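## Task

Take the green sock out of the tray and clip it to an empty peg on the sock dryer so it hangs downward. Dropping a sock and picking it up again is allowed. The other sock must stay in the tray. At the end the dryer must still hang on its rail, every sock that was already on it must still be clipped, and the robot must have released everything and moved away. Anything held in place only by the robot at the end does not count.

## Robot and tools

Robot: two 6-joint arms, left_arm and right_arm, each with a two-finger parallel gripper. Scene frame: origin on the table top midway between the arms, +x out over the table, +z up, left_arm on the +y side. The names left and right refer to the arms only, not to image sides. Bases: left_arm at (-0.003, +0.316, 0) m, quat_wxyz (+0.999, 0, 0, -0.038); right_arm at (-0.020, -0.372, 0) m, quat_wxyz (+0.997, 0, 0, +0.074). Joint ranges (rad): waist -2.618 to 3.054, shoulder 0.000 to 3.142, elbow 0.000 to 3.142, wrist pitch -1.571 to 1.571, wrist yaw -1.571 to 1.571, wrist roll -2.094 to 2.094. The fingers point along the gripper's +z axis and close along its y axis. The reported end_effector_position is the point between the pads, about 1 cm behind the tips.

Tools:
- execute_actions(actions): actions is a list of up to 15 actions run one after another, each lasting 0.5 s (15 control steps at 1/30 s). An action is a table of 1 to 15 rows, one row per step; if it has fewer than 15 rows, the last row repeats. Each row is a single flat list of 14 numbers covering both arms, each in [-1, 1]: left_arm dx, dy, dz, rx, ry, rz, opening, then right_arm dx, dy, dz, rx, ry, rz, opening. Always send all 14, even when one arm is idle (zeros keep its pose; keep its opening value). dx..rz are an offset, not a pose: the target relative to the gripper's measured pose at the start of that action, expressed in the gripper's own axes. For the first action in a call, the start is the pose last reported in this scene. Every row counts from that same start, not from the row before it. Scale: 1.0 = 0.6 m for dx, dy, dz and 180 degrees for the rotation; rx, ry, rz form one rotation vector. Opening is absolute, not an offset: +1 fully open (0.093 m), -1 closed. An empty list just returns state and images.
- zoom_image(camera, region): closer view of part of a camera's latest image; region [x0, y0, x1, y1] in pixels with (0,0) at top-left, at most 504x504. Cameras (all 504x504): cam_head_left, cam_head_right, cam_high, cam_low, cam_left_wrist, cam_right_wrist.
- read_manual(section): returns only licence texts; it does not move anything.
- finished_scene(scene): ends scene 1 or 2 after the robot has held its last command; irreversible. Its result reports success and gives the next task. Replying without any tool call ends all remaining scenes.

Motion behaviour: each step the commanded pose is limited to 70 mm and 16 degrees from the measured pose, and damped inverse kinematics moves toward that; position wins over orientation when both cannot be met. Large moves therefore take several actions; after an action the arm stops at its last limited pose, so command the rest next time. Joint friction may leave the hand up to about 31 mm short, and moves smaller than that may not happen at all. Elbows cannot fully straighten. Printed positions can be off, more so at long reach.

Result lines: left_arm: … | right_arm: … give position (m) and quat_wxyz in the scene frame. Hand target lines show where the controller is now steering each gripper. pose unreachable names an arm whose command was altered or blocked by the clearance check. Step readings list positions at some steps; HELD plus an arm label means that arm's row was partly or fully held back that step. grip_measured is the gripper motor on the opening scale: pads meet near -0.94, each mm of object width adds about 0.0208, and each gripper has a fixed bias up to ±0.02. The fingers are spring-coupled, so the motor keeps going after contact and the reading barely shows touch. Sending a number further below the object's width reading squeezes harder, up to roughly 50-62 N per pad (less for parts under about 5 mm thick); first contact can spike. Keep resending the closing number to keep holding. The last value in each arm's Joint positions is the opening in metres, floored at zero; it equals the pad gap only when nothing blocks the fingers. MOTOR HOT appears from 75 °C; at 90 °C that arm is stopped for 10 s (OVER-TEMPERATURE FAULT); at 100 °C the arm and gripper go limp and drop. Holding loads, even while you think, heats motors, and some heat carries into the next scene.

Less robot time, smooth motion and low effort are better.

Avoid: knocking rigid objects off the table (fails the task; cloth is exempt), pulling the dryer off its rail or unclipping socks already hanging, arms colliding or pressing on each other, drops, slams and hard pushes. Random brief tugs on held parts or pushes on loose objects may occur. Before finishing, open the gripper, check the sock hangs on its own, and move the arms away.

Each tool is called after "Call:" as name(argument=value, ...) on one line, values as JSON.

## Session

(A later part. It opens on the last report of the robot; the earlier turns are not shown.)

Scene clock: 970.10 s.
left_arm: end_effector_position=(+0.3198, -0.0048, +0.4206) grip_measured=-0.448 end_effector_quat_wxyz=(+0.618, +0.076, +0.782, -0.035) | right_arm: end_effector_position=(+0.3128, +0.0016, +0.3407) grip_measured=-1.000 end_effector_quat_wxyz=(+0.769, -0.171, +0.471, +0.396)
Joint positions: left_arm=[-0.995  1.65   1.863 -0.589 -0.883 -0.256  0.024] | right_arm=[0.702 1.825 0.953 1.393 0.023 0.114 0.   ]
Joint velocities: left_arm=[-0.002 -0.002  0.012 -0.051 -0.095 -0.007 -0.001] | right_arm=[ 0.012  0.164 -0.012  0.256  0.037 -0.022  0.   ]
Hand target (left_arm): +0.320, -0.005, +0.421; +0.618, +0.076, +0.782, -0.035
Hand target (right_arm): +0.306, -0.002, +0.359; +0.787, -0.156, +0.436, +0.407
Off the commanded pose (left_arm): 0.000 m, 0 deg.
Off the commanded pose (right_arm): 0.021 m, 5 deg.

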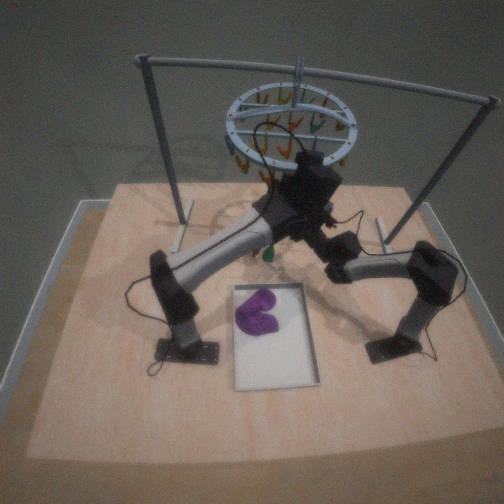

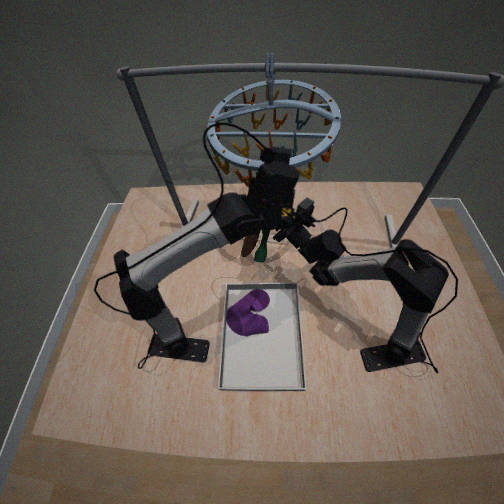

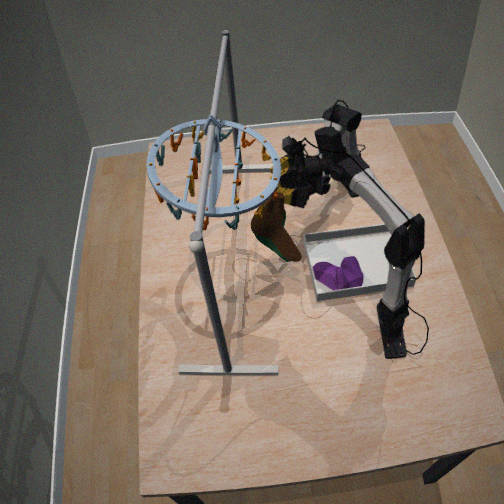

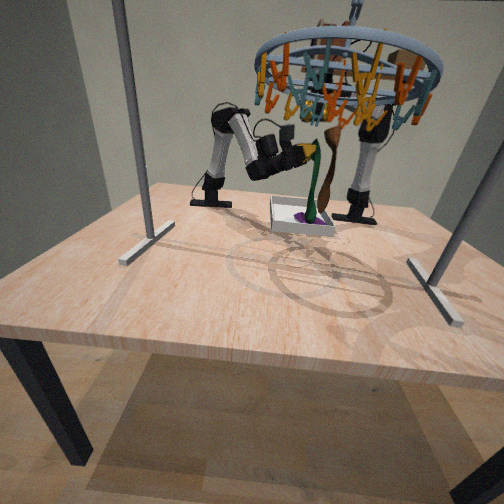

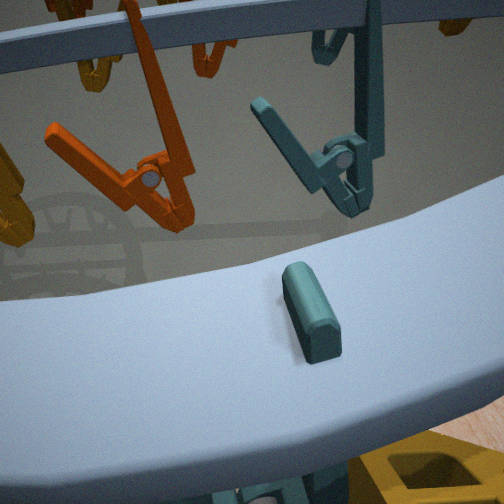

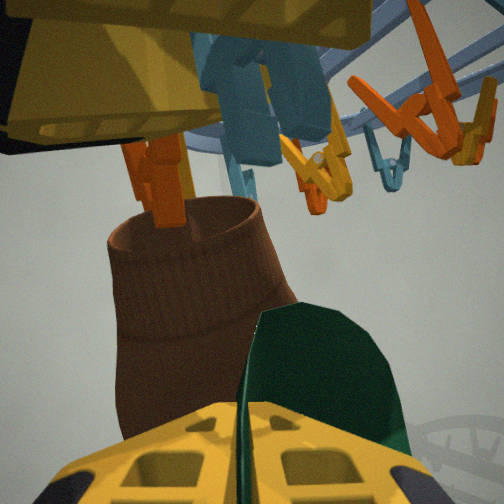

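Call:
execute_actions(actions=[])

Scene clock: 971.33 s.
left_arm: end_effector_position=(+0.3198, -0.0048, +0.4206) grip_measured=-0.448 end_effector_quat_wxyz=(+0.618, +0.076, +0.782, -0.035) | right_arm: end_effector_position=(+0.3086, -0.0031, +0.3504) grip_measured=-1.000 end_effector_quat_wxyz=(+0.781, -0.162, +0.449, +0.402)
Joint positions: left_arm=[-0.995  1.65   1.863 -0.589 -0.883 -0.256  0.024] | right_arm=[0.703 1.831 0.953 1.452 0.025 0.114 0.   ]
Joint velocities: left_arm=[-0.007 -0.017  0.017  0.022 -0.051  0.007  0.001] | right_arm=[ 0.022 -0.007 -0.012  0.022  0.066 -0.037  0.   ]
Hand target (left_arm): +0.320, -0.005, +0.421; +0.618, +0.076, +0.782, -0.035
Hand target (right_arm): +0.306, -0.002, +0.359; +0.787, -0.155, +0.436, +0.407
Off the commanded pose (left_arm): 0.000 m, 0 deg.
Off the commanded pose (right_arm): 0.010 m, 2 deg.

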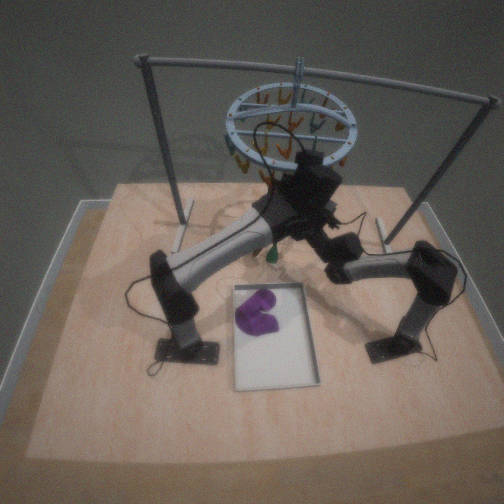

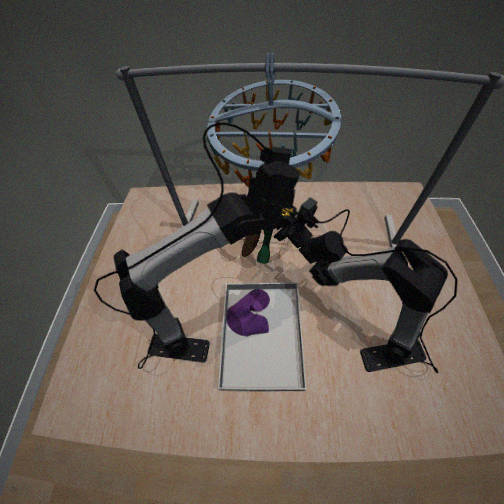

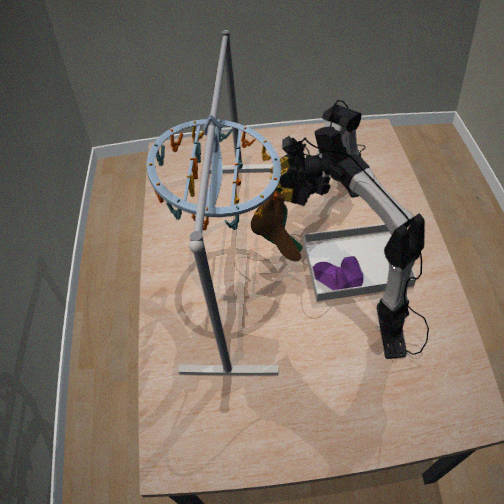

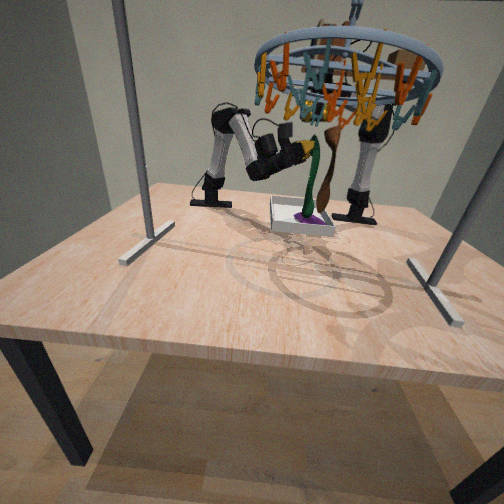

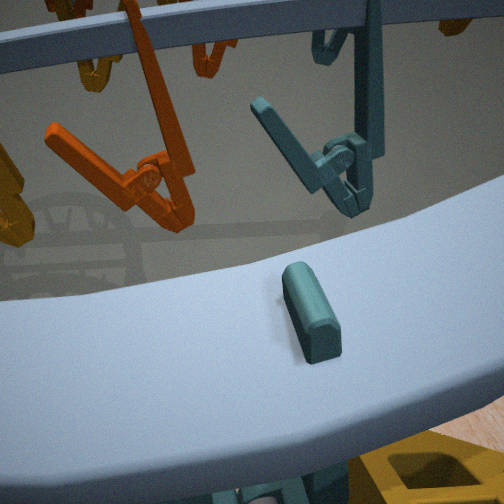

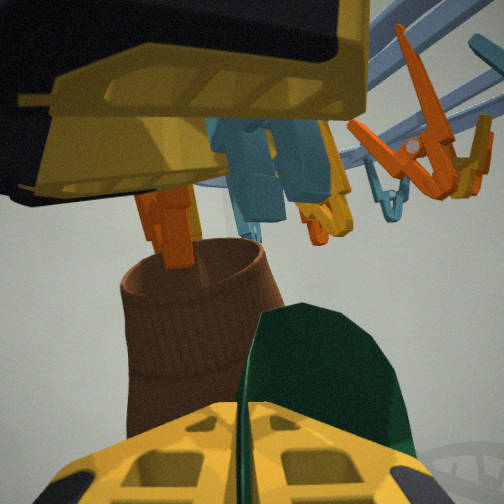

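Call:
zoom_image(camera="cam_right_wrist", region=[170, 90, 400, 340])

Call:
zoom_image(camera="cam_low", region=[280, 85, 350, 165])

Region (170, 90, 400, 340) of cam_right_wrist's 504x504 image, scaled by 2.016, with more detail than that image has; it fills the left 464 columns of this view, and the rest is white.

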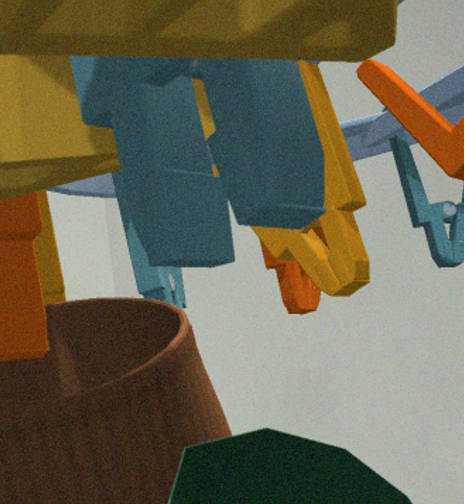

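Region (280, 85, 350, 165) of cam_low's 504x504 image, scaled by 6.300, with more detail than that image has; it fills the left 441 columns of this view, and the rest is white.

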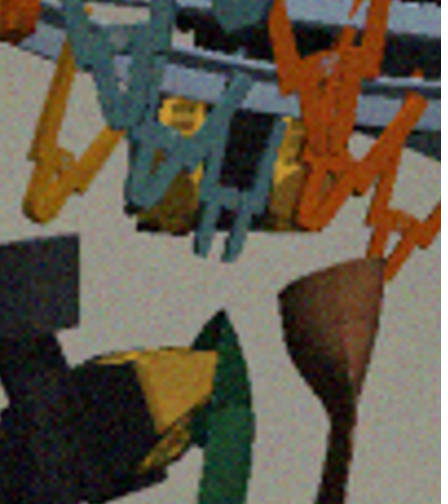

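Call:
execute_actions(actions=[[[0,0,0,0,0,0,-0.5,-0.003,0.0005,0.001,0,-0.0005,0,-1],[0,0,0,0,0,0,-0.5,-0.006,0.0009,0.0019,0,-0.001,0,-1],[0,0,0,0,0,0,-0.5,-0.0089,0.0014,0.0029,0,-0.0015,0,-1],[0,0,0,0,0,0,-0.5,-0.0119,0.0019,0.0039,0,-0.002,0,-1],[0,0,0,0,0,0,-0.5,-0.0149,0.0023,0.0048,0,-0.0025,0,-1],[0,0,0,0,0,0,-0.5,-0.0179,0.0028,0.0058,0,-0.003,0,-1],[0,0,0,0,0,0,-0.5,-0.0209,0.0033,0.0067,0,-0.0035,0,-1],[0,0,0,0,0,0,-0.5,-0.0239,0.0037,0.0077,0,-0.004,0,-1],[0,0,0,0,0,0,-0.5,-0.0268,0.0042,0.0087,0,-0.0045,0,-1],[0,0,0,0,0,0,-0.5,-0.0298,0.0047,0.0096,0,-0.005,0,-1],[0,0,0,0,0,0,-0.5,-0.0328,0.0051,0.0106,0,-0.0055,0,-1],[0,0,0,0,0,0,-0.5,-0.0358,0.0056,0.0116,0,-0.006,0,-1]]])

Scene clock: 982.53 s.
left_arm: end_effector_position=(+0.3198, -0.0048, +0.4206) grip_measured=-0.448 end_effector_quat_wxyz=(+0.618, +0.076, +0.782, -0.035) | right_arm: end_effector_position=(+0.3049, -0.0073, +0.3631) grip_measured=-1.000 end_effector_quat_wxyz=(+0.783, -0.160, +0.446, +0.403)
Joint positions: left_arm=[-0.995  1.65   1.863 -0.589 -0.883 -0.256  0.024] | right_arm=[0.703 1.79  0.953 1.421 0.025 0.114 0.   ]
Joint velocities: left_arm=[-0.007 -0.017 -0.007  0.022  0.051  0.007 -0.001] | right_arm=[-0.022 -0.066  0.002 -0.037  0.051  0.022  0.   ]
Hand target (left_arm): +0.320, -0.005, +0.421; +0.618, +0.076, +0.782, -0.035
Hand target (right_arm): +0.304, -0.007, +0.372; +0.785, -0.158, +0.442, +0.404
Off the commanded pose (left_arm): 0.000 m, 0 deg.
Off the commanded pose (right_arm): 0.009 m, 1 deg.
Step readings (end_effector_position):
0: left_arm (+0.3198, -0.0048, +0.4206) | right_arm (+0.3086, -0.0031, +0.3504)
1: left_arm (+0.3198, -0.0048, +0.4206) | right_arm (+0.3086, -0.0031, +0.3504)
2: left_arm (+0.3198, -0.0048, +0.4206) | right_arm (+0.3086, -0.0031, +0.3504)
4: left_arm (+0.3198, -0.0048, +0.4206) | right_arm (+0.3087, -0.0030, +0.3502)
8: left_arm (+0.3198, -0.0048, +0.4206) | right_arm (+0.3085, -0.0032, +0.3517)
15: end_effector_position above

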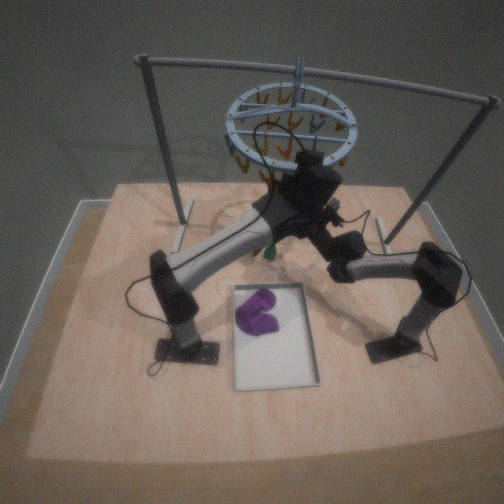

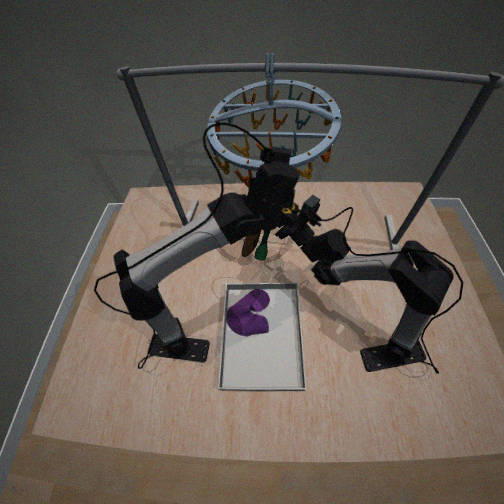

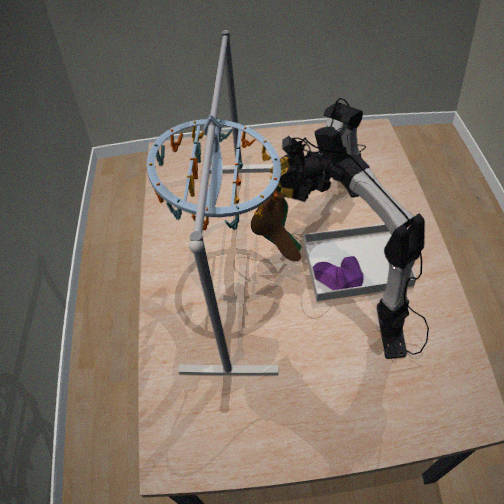

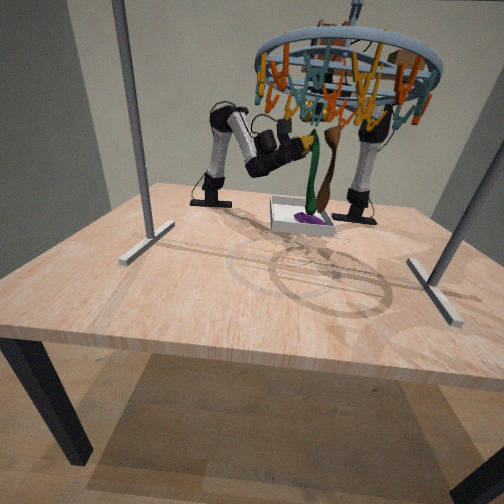

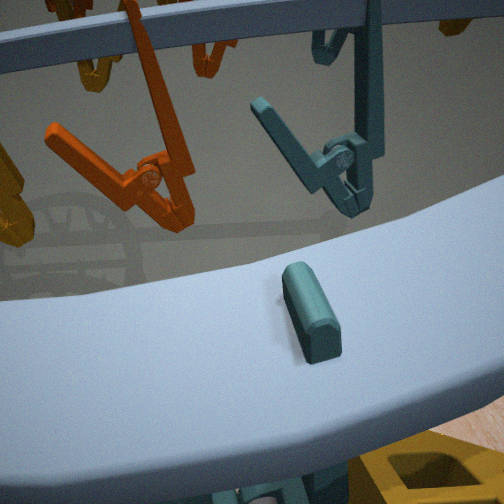

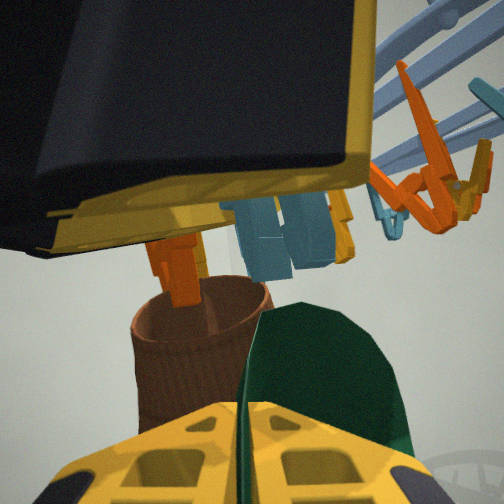

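Call:
execute_actions(actions=[])

Call:
zoom_image(camera="cam_low", region=[290, 100, 340, 150])

Call:
zoom_image(camera="cam_right_wrist", region=[190, 160, 400, 370])

Scene clock: 984.60 s.
left_arm: end_effector_position=(+0.3198, -0.0048, +0.4206) grip_measured=-0.448 end_effector_quat_wxyz=(+0.618, +0.076, +0.782, -0.035) | right_arm: end_effector_position=(+0.3057, -0.0064, +0.3614) grip_measured=-1.000 end_effector_quat_wxyz=(+0.781, -0.162, +0.450, +0.402)
Joint positions: left_arm=[-0.995  1.65   1.863 -0.589 -0.883 -0.256  0.024] | right_arm=[0.703 1.789 0.953 1.41  0.025 0.114 0.   ]
Joint velocities: left_arm=[ 0.002 -0.012 -0.012  0.022  0.022 -0.037 -0.   ] | right_arm=[-0.002 -0.007 -0.007 -0.022 -0.066  0.022  0.   ]
Hand target (left_arm): +0.320, -0.005, +0.421; +0.618, +0.076, +0.782, -0.035
Hand target (right_arm): +0.304, -0.007, +0.372; +0.785, -0.158, +0.442, +0.404
Off the commanded pose (left_arm): 0.000 m, 0 deg.
Off the commanded pose (right_arm): 0.011 m, 1 deg.

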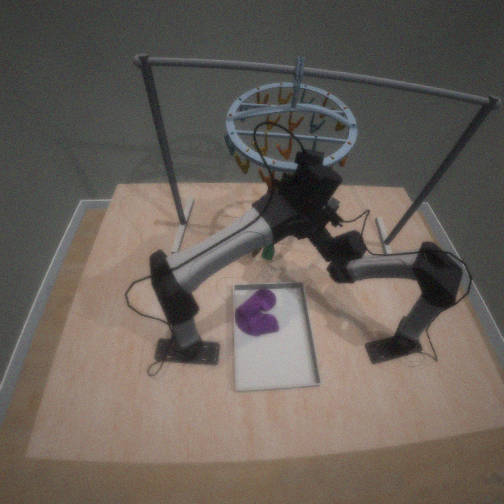

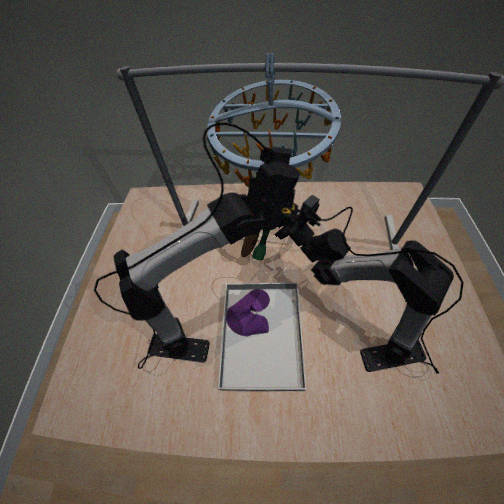

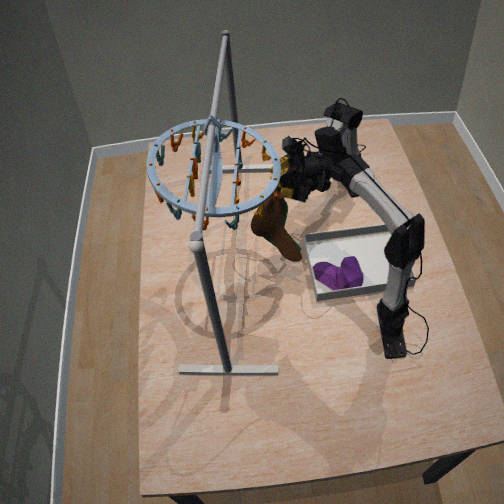

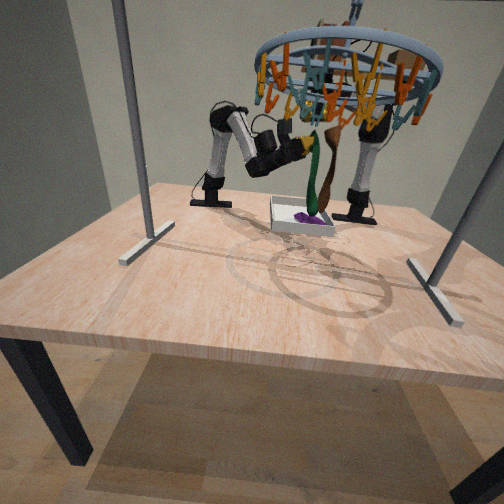

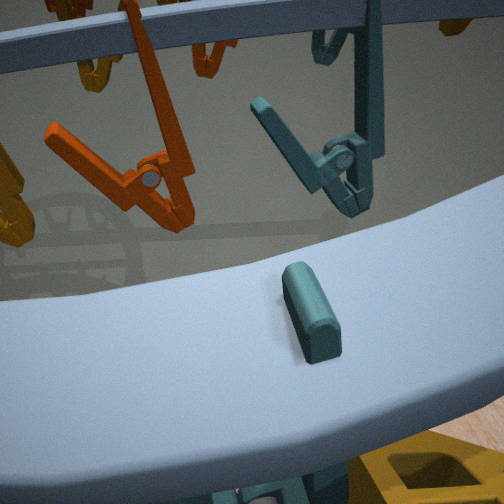

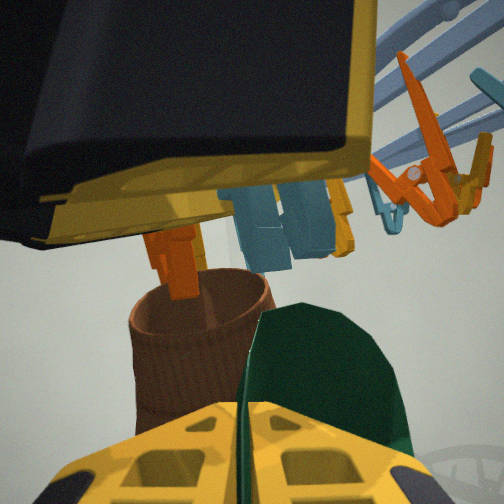

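Region (290, 100, 340, 150) of cam_low's 504x504 image, scaled by 10.080, with more detail than that image has.

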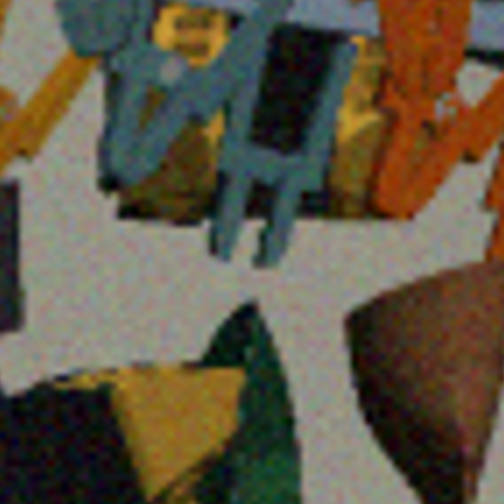

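Region (190, 160, 400, 370) of cam_right_wrist's 504x504 image, scaled by 2.400, with more detail than that image has.

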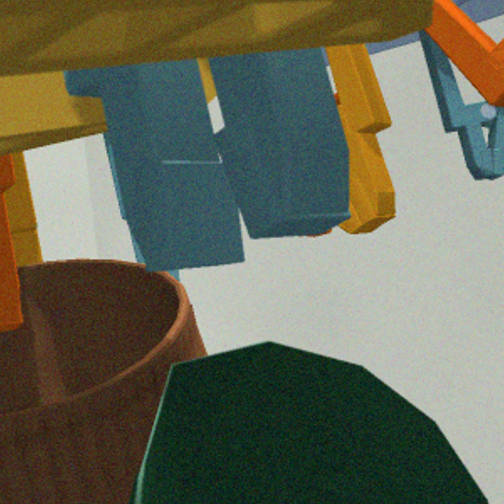

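Call:
execute_actions(actions=[[[0,0,0,0,0,0,-0.5,-0.0026,0.0003,0.0002,-0.0001,-0.001,0,-1],[0,0,0,0,0,0,-0.5,-0.0053,0.0006,0.0005,-0.0002,-0.0019,0,-1],[0,0,0,0,0,0,-0.5,-0.0079,0.0009,0.0007,-0.0003,-0.0029,0.0001,-1],[0,0,0,0,0,0,-0.5,-0.0105,0.0013,0.0009,-0.0004,-0.0038,0.0001,-1],[0,0,0,0,0,0,-0.5,-0.0131,0.0016,0.0012,-0.0006,-0.0048,0.0001,-1],[0,0,0,0,0,0,-0.5,-0.0158,0.0019,0.0014,-0.0007,-0.0057,0.0001,-1],[0,0,0,0,0,0,-0.5,-0.0184,0.0022,0.0017,-0.0008,-0.0067,0.0001,-1],[0,0,0,0,0,0,-0.5,-0.021,0.0025,0.0019,-0.0009,-0.0076,0.0002,-1],[0,0,0,0,0,0,-0.5,-0.0236,0.0028,0.0021,-0.001,-0.0086,0.0002,-1],[0,0,0,0,0,0,-0.5,-0.0263,0.0031,0.0024,-0.0011,-0.0095,0.0002,-1]]])

Scene clock: 998.37 s.
left_arm: end_effector_position=(+0.3198, -0.0048, +0.4206) grip_measured=-0.448 end_effector_quat_wxyz=(+0.618, +0.076, +0.782, -0.035) | right_arm: end_effector_position=(+0.3031, -0.0094, +0.3686) grip_measured=-1.000 end_effector_quat_wxyz=(+0.784, -0.159, +0.444, +0.404)
Joint positions: left_arm=[-0.995  1.65   1.863 -0.589 -0.883 -0.256  0.024] | right_arm=[0.703 1.773 0.953 1.409 0.025 0.114 0.   ]
Joint velocities: left_arm=[-0.012 -0.007 -0.017 -0.051  0.037 -0.037 -0.001] | right_arm=[-0.007 -0.012 -0.002 -0.051 -0.022  0.037  0.   ]
Hand target (left_arm): +0.320, -0.005, +0.421; +0.618, +0.076, +0.782, -0.035
Hand target (right_arm): +0.301, -0.012, +0.375; +0.787, -0.157, +0.438, +0.406
Off the commanded pose (left_arm): 0.000 m, 0 deg.
Off the commanded pose (right_arm): 0.008 m, 1 deg.
Step readings (end_effector_position):
0: left_arm (+0.3198, -0.0048, +0.4206) | right_arm (+0.3057, -0.0064, +0.3614)
1: left_arm (+0.3198, -0.0048, +0.4206) | right_arm (+0.3057, -0.0064, +0.3614)
2: left_arm (+0.3198, -0.0048, +0.4206) | right_arm (+0.3057, -0.0064, +0.3614)
4: left_arm (+0.3198, -0.0048, +0.4206) | right_arm (+0.3057, -0.0064, +0.3614)
8: left_arm (+0.3198, -0.0048, +0.4206) | right_arm (+0.3056, -0.0065, +0.3616)
15: end_effector_position above

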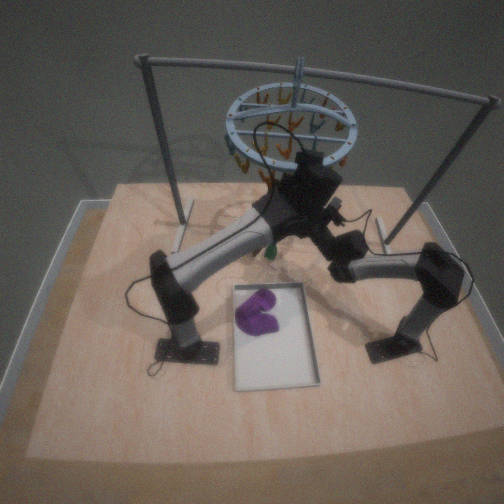

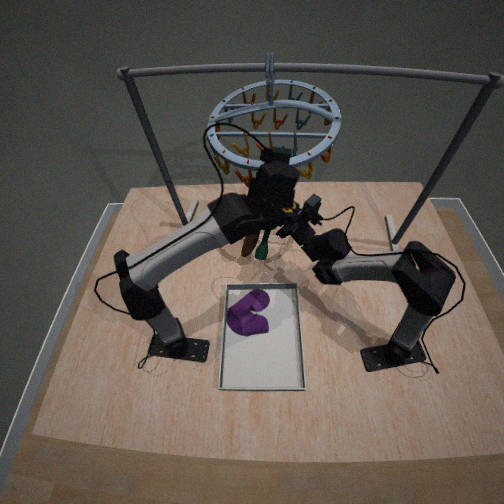

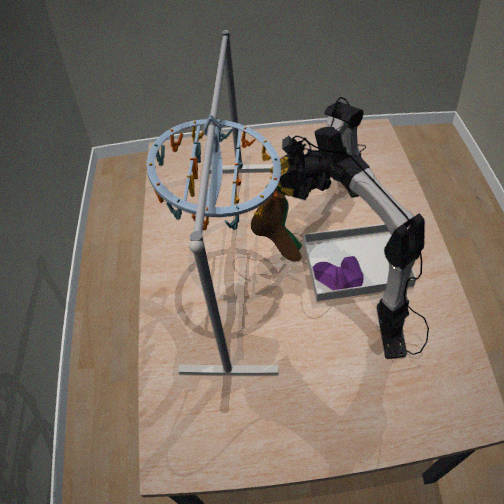

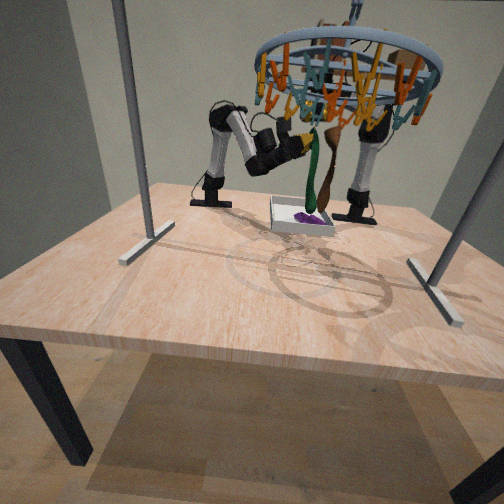

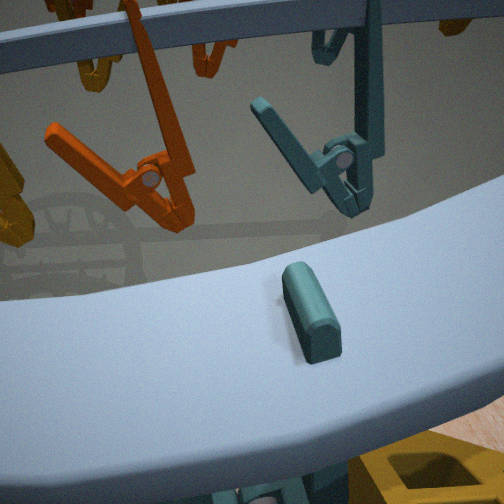

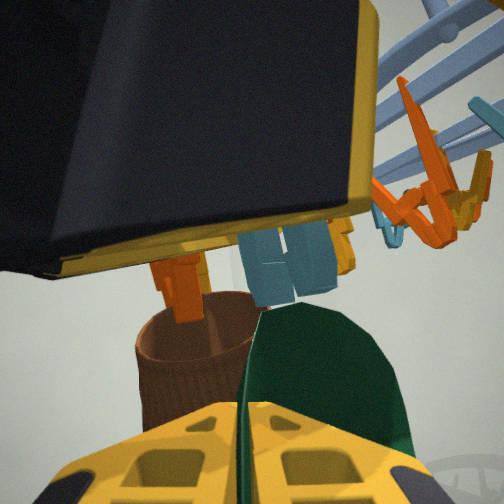

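Call:
zoom_image(camera="cam_low", region=[290, 100, 340, 150])

Call:
zoom_image(camera="cam_right_wrist", region=[200, 190, 380, 370])

Region (290, 100, 340, 150) of cam_low's 504x504 image, scaled by 10.080, with more detail than that image has.

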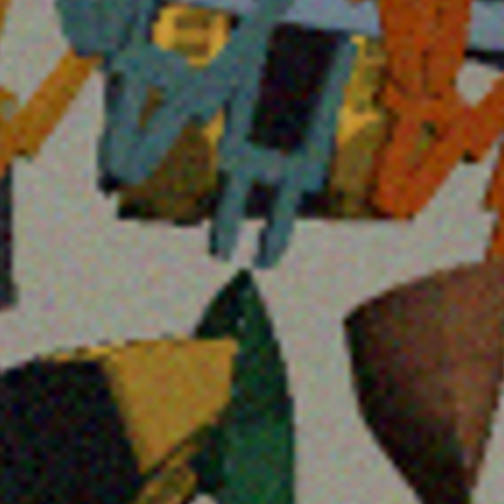

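Region (200, 190, 380, 370) of cam_right_wrist's 504x504 image, scaled by 2.800, with more detail than that image has.

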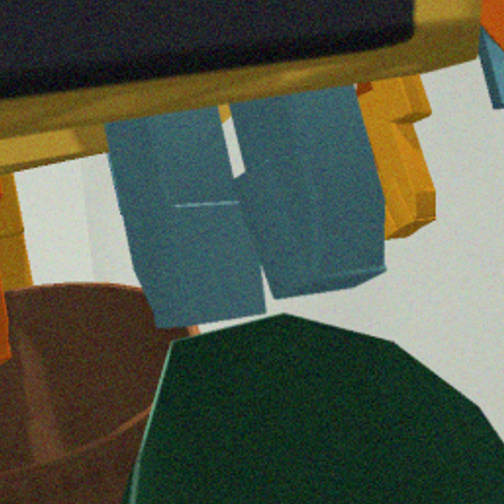

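Call:
execute_actions(actions=[[[0,0,0,0,0,0,-0.5,-0.0029,0.0004,0.0018,-0.0002,-0.0016,0,-1],[0,0,0,0,0,0,-0.5,-0.0058,0.0008,0.0037,-0.0004,-0.0032,0.0001,-1],[0,0,0,0,0,0,-0.5,-0.0086,0.0011,0.0055,-0.0006,-0.0048,0.0001,-1],[0,0,0,0,0,0,-0.5,-0.0115,0.0015,0.0074,-0.0007,-0.0063,0.0002,-1],[0,0,0,0,0,0,-0.5,-0.0144,0.0019,0.0092,-0.0009,-0.0079,0.0002,-1],[0,0,0,0,0,0,-0.5,-0.0173,0.0023,0.0111,-0.0011,-0.0095,0.0003,-1],[0,0,0,0,0,0,-0.5,-0.0201,0.0027,0.0129,-0.0013,-0.0111,0.0003,-1],[0,0,0,0,0,0,-0.5,-0.023,0.003,0.0148,-0.0015,-0.0127,0.0003,-1],[0,0,0,0,0,0,-0.5,-0.0259,0.0034,0.0166,-0.0017,-0.0143,0.0004,-1],[0,0,0,0,0,0,-0.5,-0.0288,0.0038,0.0185,-0.0018,-0.0158,0.0004,-1],[0,0,0,0,0,0,-0.5,-0.0316,0.0042,0.0203,-0.002,-0.0174,0.0005,-1],[0,0,0,0,0,0,-0.5,-0.0345,0.0046,0.0222,-0.0022,-0.019,0.0005,-1]]])

Scene clock: 1014.43 s.
left_arm: end_effector_position=(+0.3198, -0.0048, +0.4206) grip_measured=-0.448 end_effector_quat_wxyz=(+0.618, +0.076, +0.782, -0.035) | right_arm: end_effector_position=(+0.3030, -0.0094, +0.3810) grip_measured=-1.000 end_effector_quat_wxyz=(+0.790, -0.155, +0.431, +0.407)
Joint positions: left_arm=[-0.995  1.65   1.863 -0.589 -0.883 -0.256  0.024] | right_arm=[0.703 1.773 0.983 1.409 0.025 0.114 0.   ]
Joint velocities: left_arm=[-0.002 -0.002 -0.002  0.007 -0.022 -0.007  0.   ] | right_arm=[ 0.007 -0.007  0.056 -0.007 -0.007 -0.051  0.   ]
Hand target (left_arm): +0.320, -0.005, +0.421; +0.618, +0.076, +0.782, -0.035
Hand target (right_arm): +0.302, -0.010, +0.393; +0.796, -0.149, +0.419, +0.411
Off the commanded pose (left_arm): 0.000 m, 0 deg.
Off the commanded pose (right_arm): 0.012 m, 2 deg.
Step readings (end_effector_position):
0: left_arm (+0.3198, -0.0048, +0.4206) | right_arm (+0.3030, -0.0094, +0.3688)
1: left_arm (+0.3198, -0.0048, +0.4206) | right_arm (+0.3030, -0.0094, +0.3688)
2: left_arm (+0.3198, -0.0048, +0.4206) | right_arm (+0.3030, -0.0094, +0.3688)
4: left_arm (+0.3198, -0.0048, +0.4206) | right_arm (+0.3030, -0.0094, +0.3688)
8: left_arm (+0.3198, -0.0048, +0.4206) | right_arm (+0.3030, -0.0094, +0.3688)
15: end_effector_position above

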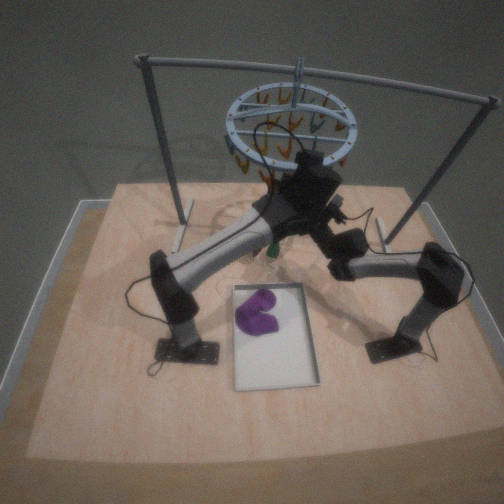

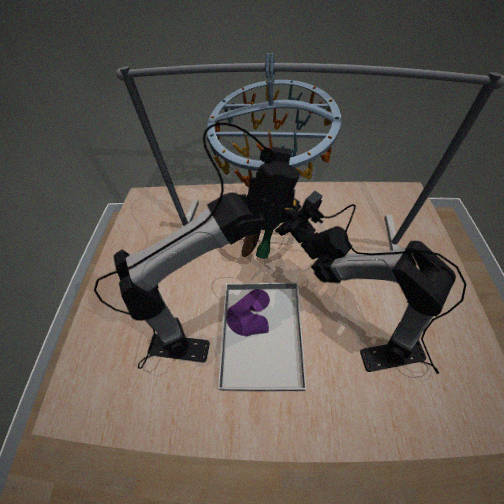

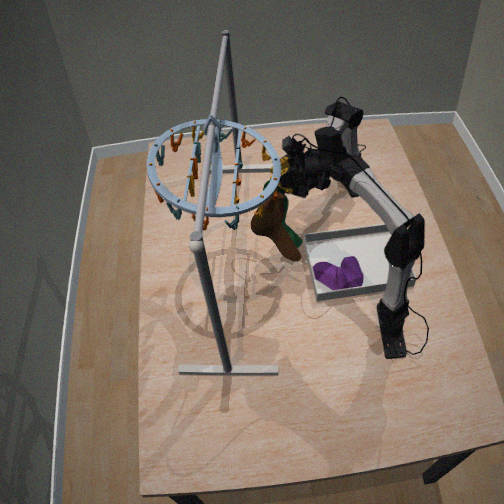

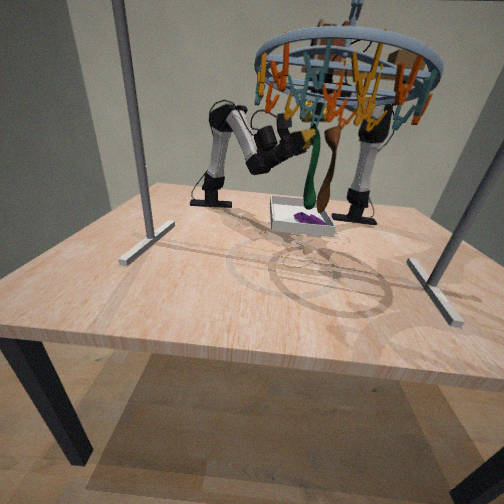

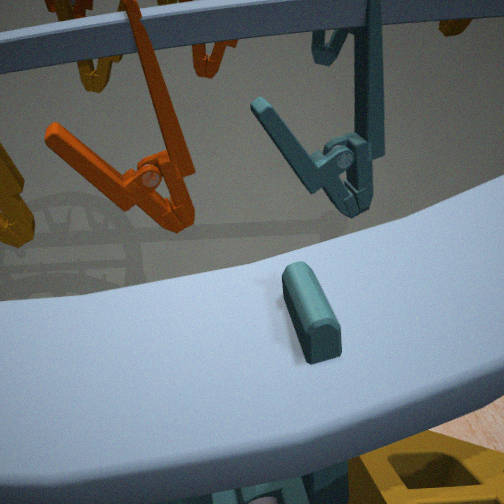

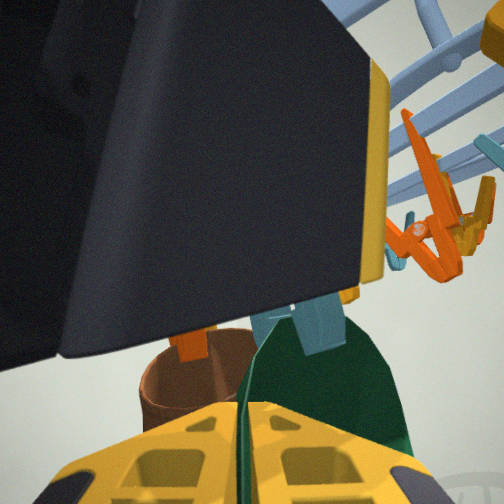

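Call:
execute_actions(actions=[])

Call:
zoom_image(camera="cam_right_wrist", region=[210, 250, 390, 430])

Call:
zoom_image(camera="cam_low", region=[290, 100, 340, 150])

Scene clock: 1016.97 s.
left_arm: end_effector_position=(+0.3198, -0.0048, +0.4206) grip_measured=-0.448 end_effector_quat_wxyz=(+0.618, +0.076, +0.782, -0.035) | right_arm: end_effector_position=(+0.3030, -0.0094, +0.3817) grip_measured=-1.000 end_effector_quat_wxyz=(+0.790, -0.154, +0.431, +0.408)
Joint positions: left_arm=[-0.995  1.65   1.863 -0.589 -0.883 -0.256  0.024] | right_arm=[0.703 1.773 0.985 1.409 0.025 0.114 0.   ]
Joint velocities: left_arm=[-0.017 -0.002  0.017 -0.022  0.037 -0.007  0.   ] | right_arm=[ 0.012 -0.017  0.002 -0.022 -0.051  0.051  0.   ]
Hand target (left_arm): +0.320, -0.005, +0.421; +0.618, +0.076, +0.782, -0.035
Hand target (right_arm): +0.302, -0.010, +0.393; +0.796, -0.149, +0.419, +0.411
Off the commanded pose (left_arm): 0.000 m, 0 deg.
Off the commanded pose (right_arm): 0.012 m, 2 deg.

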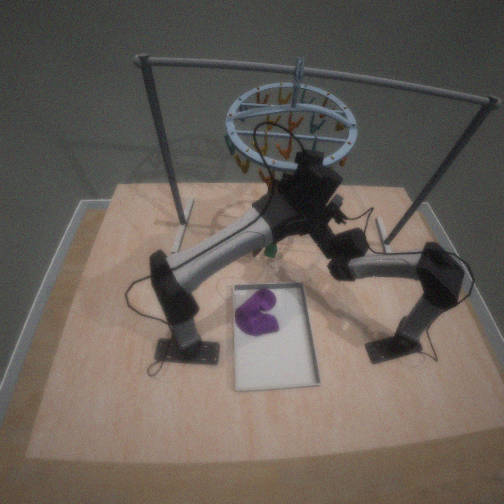

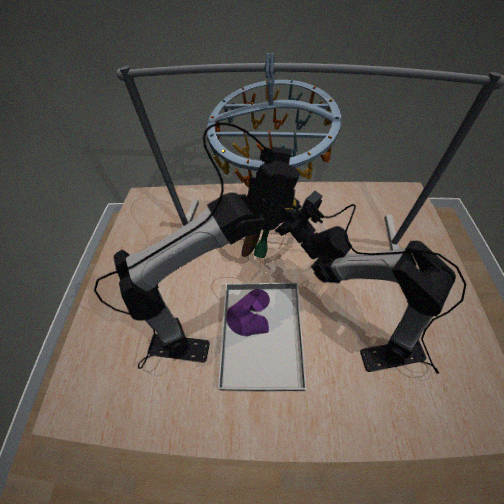

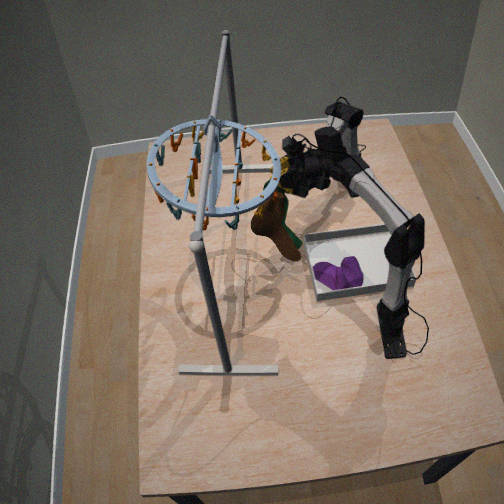

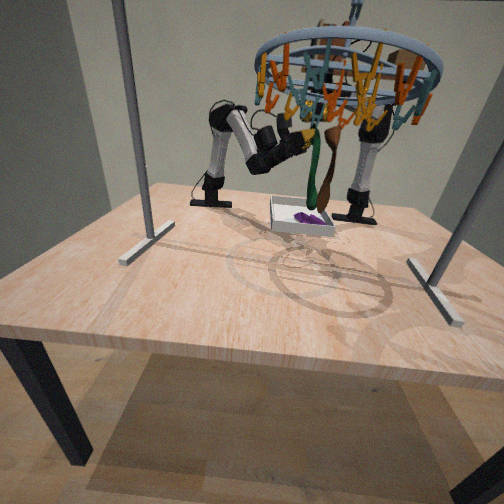

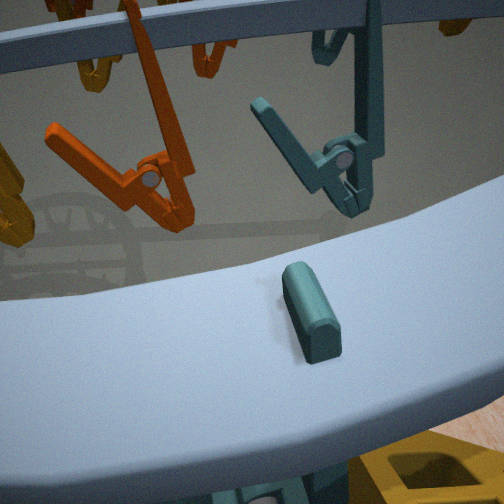

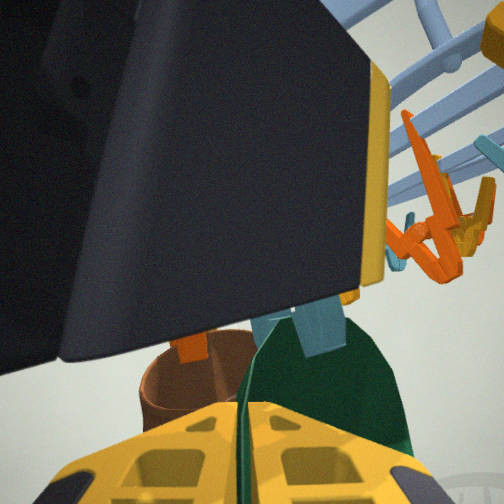

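Region (210, 250, 390, 430) of cam_right_wrist's 504x504 image, scaled by 2.800, with more detail than that image has.

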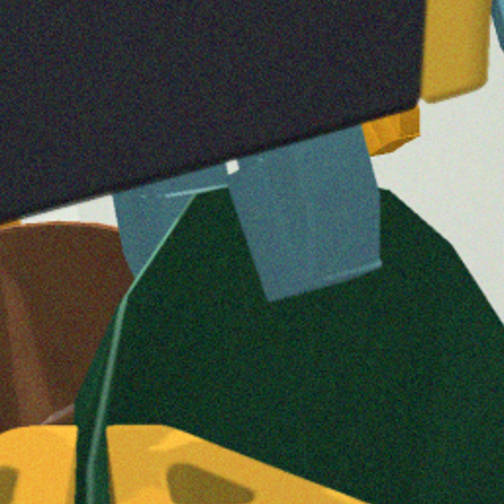

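Region (290, 100, 340, 150) of cam_low's 504x504 image, scaled by 10.080, with more detail than that image has.

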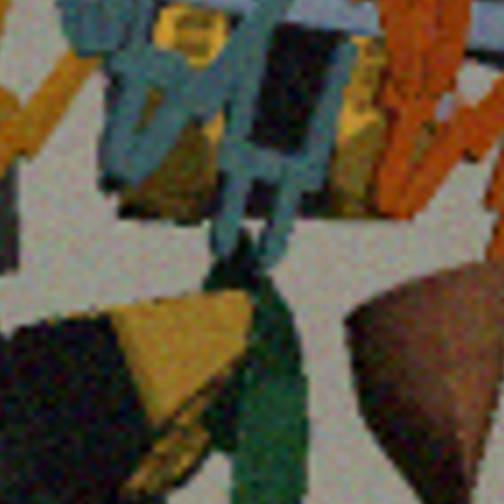

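Call:
execute_actions(actions=[[[0,0,0,0,0,0,-0.5,-0.0035,0.0004,0.0003,-0.0002,-0.0013,0,-1],[0,0,0,0,0,0,-0.5,-0.0071,0.0009,0.0007,-0.0003,-0.0025,0.0001,-1],[0,0,0,0,0,0,-0.5,-0.0106,0.0013,0.001,-0.0005,-0.0038,0.0001,-1],[0,0,0,0,0,0,-0.5,-0.0142,0.0017,0.0014,-0.0006,-0.0051,0.0001,-1],[0,0,0,0,0,0,-0.5,-0.0177,0.0022,0.0017,-0.0008,-0.0063,0.0002,-1],[0,0,0,0,0,0,-0.5,-0.0212,0.0026,0.0021,-0.0009,-0.0076,0.0002,-1],[0,0,0,0,0,0,-0.5,-0.0212,0.0026,0.0021,-0.0009,-0.0076,0.0002,-1],[0,0,0,0,0,0,-0.5,-0.0212,0.0026,0.0021,-0.0009,-0.0076,0.0002,-1],[0,0,0,0,0,0,-0.5,-0.0212,0.0026,0.0021,-0.0009,-0.0076,0.0002,-1],[0,0,0,0,0,0,-0.44,-0.0212,0.0026,0.0021,-0.0009,-0.0076,0.0002,-1],[0,0,0,0,0,0,-0.34,-0.0212,0.0026,0.0021,-0.0009,-0.0076,0.0002,-1],[0,0,0,0,0,0,-0.23,-0.0212,0.0026,0.0021,-0.0009,-0.0076,0.0002,-1],[0,0,0,0,0,0,-0.12,-0.0212,0.0026,0.0021,-0.0009,-0.0076,0.0002,-1],[0,0,0,0,0,0,-0.01,-0.0212,0.0026,0.0021,-0.0009,-0.0076,0.0002,-1],[0,0,0,0,0,0,0.1,-0.0212,0.0026,0.0021,-0.0009,-0.0076,0.0002,-1]]])

Scene clock: 1031.93 s.
left_arm: end_effector_position=(+0.3199, -0.0046, +0.4207) grip_measured=+0.043 end_effector_quat_wxyz=(+0.618, +0.076, +0.781, -0.035) | right_arm: end_effector_position=(+0.3020, -0.0107, +0.3844) grip_measured=-1.000 end_effector_quat_wxyz=(+0.791, -0.153, +0.428, +0.408)
Joint positions: left_arm=[-0.995  1.65   1.863 -0.589 -0.884 -0.256  0.047] | right_arm=[0.703 1.767 0.985 1.408 0.026 0.114 0.   ]
Joint velocities: left_arm=[-0.007 -0.002  0.012  0.007 -0.095  0.022  0.115] | right_arm=[-0.002 -0.061  0.002  0.037 -0.037 -0.066  0.   ]
Hand target (left_arm): +0.320, -0.005, +0.421; +0.618, +0.076, +0.782, -0.035
Hand target (right_arm): +0.299, -0.014, +0.393; +0.795, -0.150, +0.421, +0.410
Off the commanded pose (left_arm): 0.000 m, 0 deg.
Off the commanded pose (right_arm): 0.010 m, 1 deg.
Step readings (end_effector_position):
0: left_arm (+0.3198, -0.0048, +0.4206) | right_arm (+0.3030, -0.0094, +0.3817)
1: left_arm (+0.3198, -0.0048, +0.4206) | right_arm (+0.3030, -0.0094, +0.3817)
2: left_arm (+0.3198, -0.0048, +0.4206) | right_arm (+0.3030, -0.0094, +0.3817)
4: left_arm (+0.3198, -0.0048, +0.4206) | right_arm (+0.3030, -0.0094, +0.3817)
8: left_arm (+0.3198, -0.0048, +0.4206) | right_arm (+0.3030, -0.0094, +0.3817)
15: end_effector_position above

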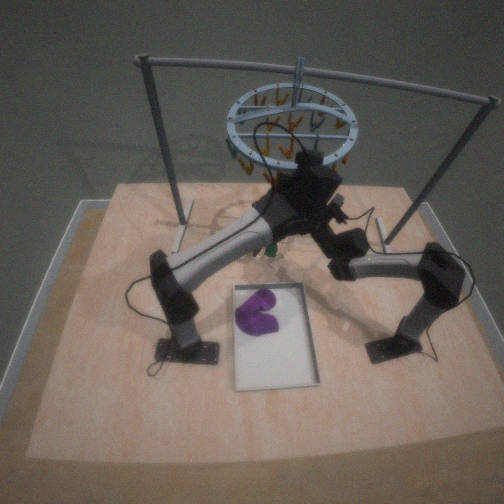

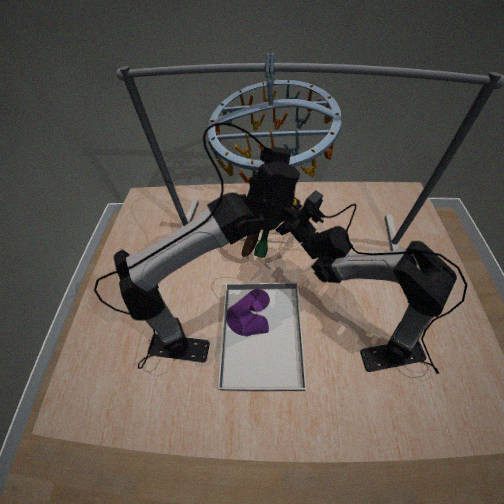

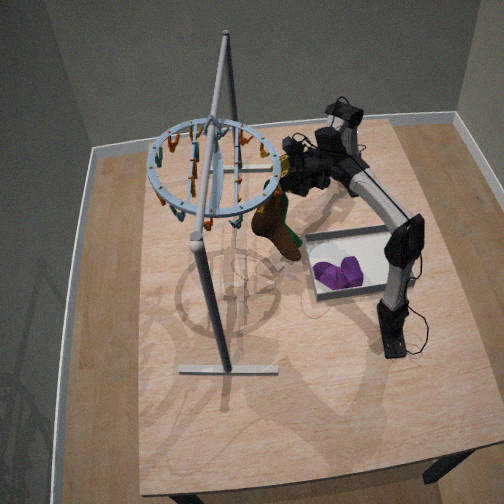

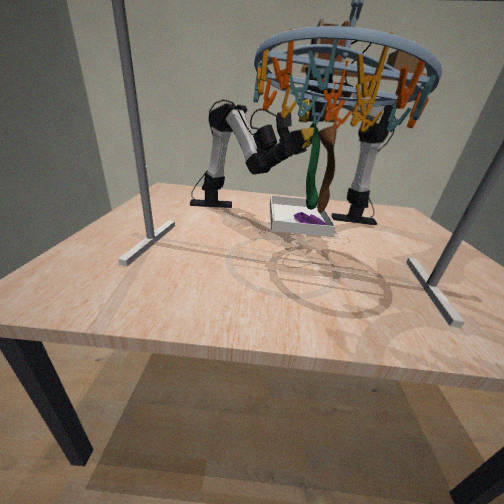

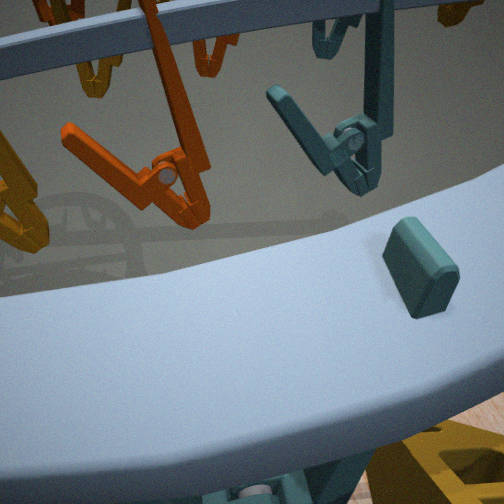

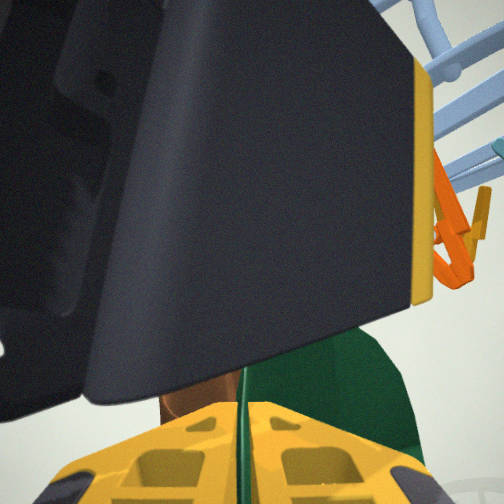

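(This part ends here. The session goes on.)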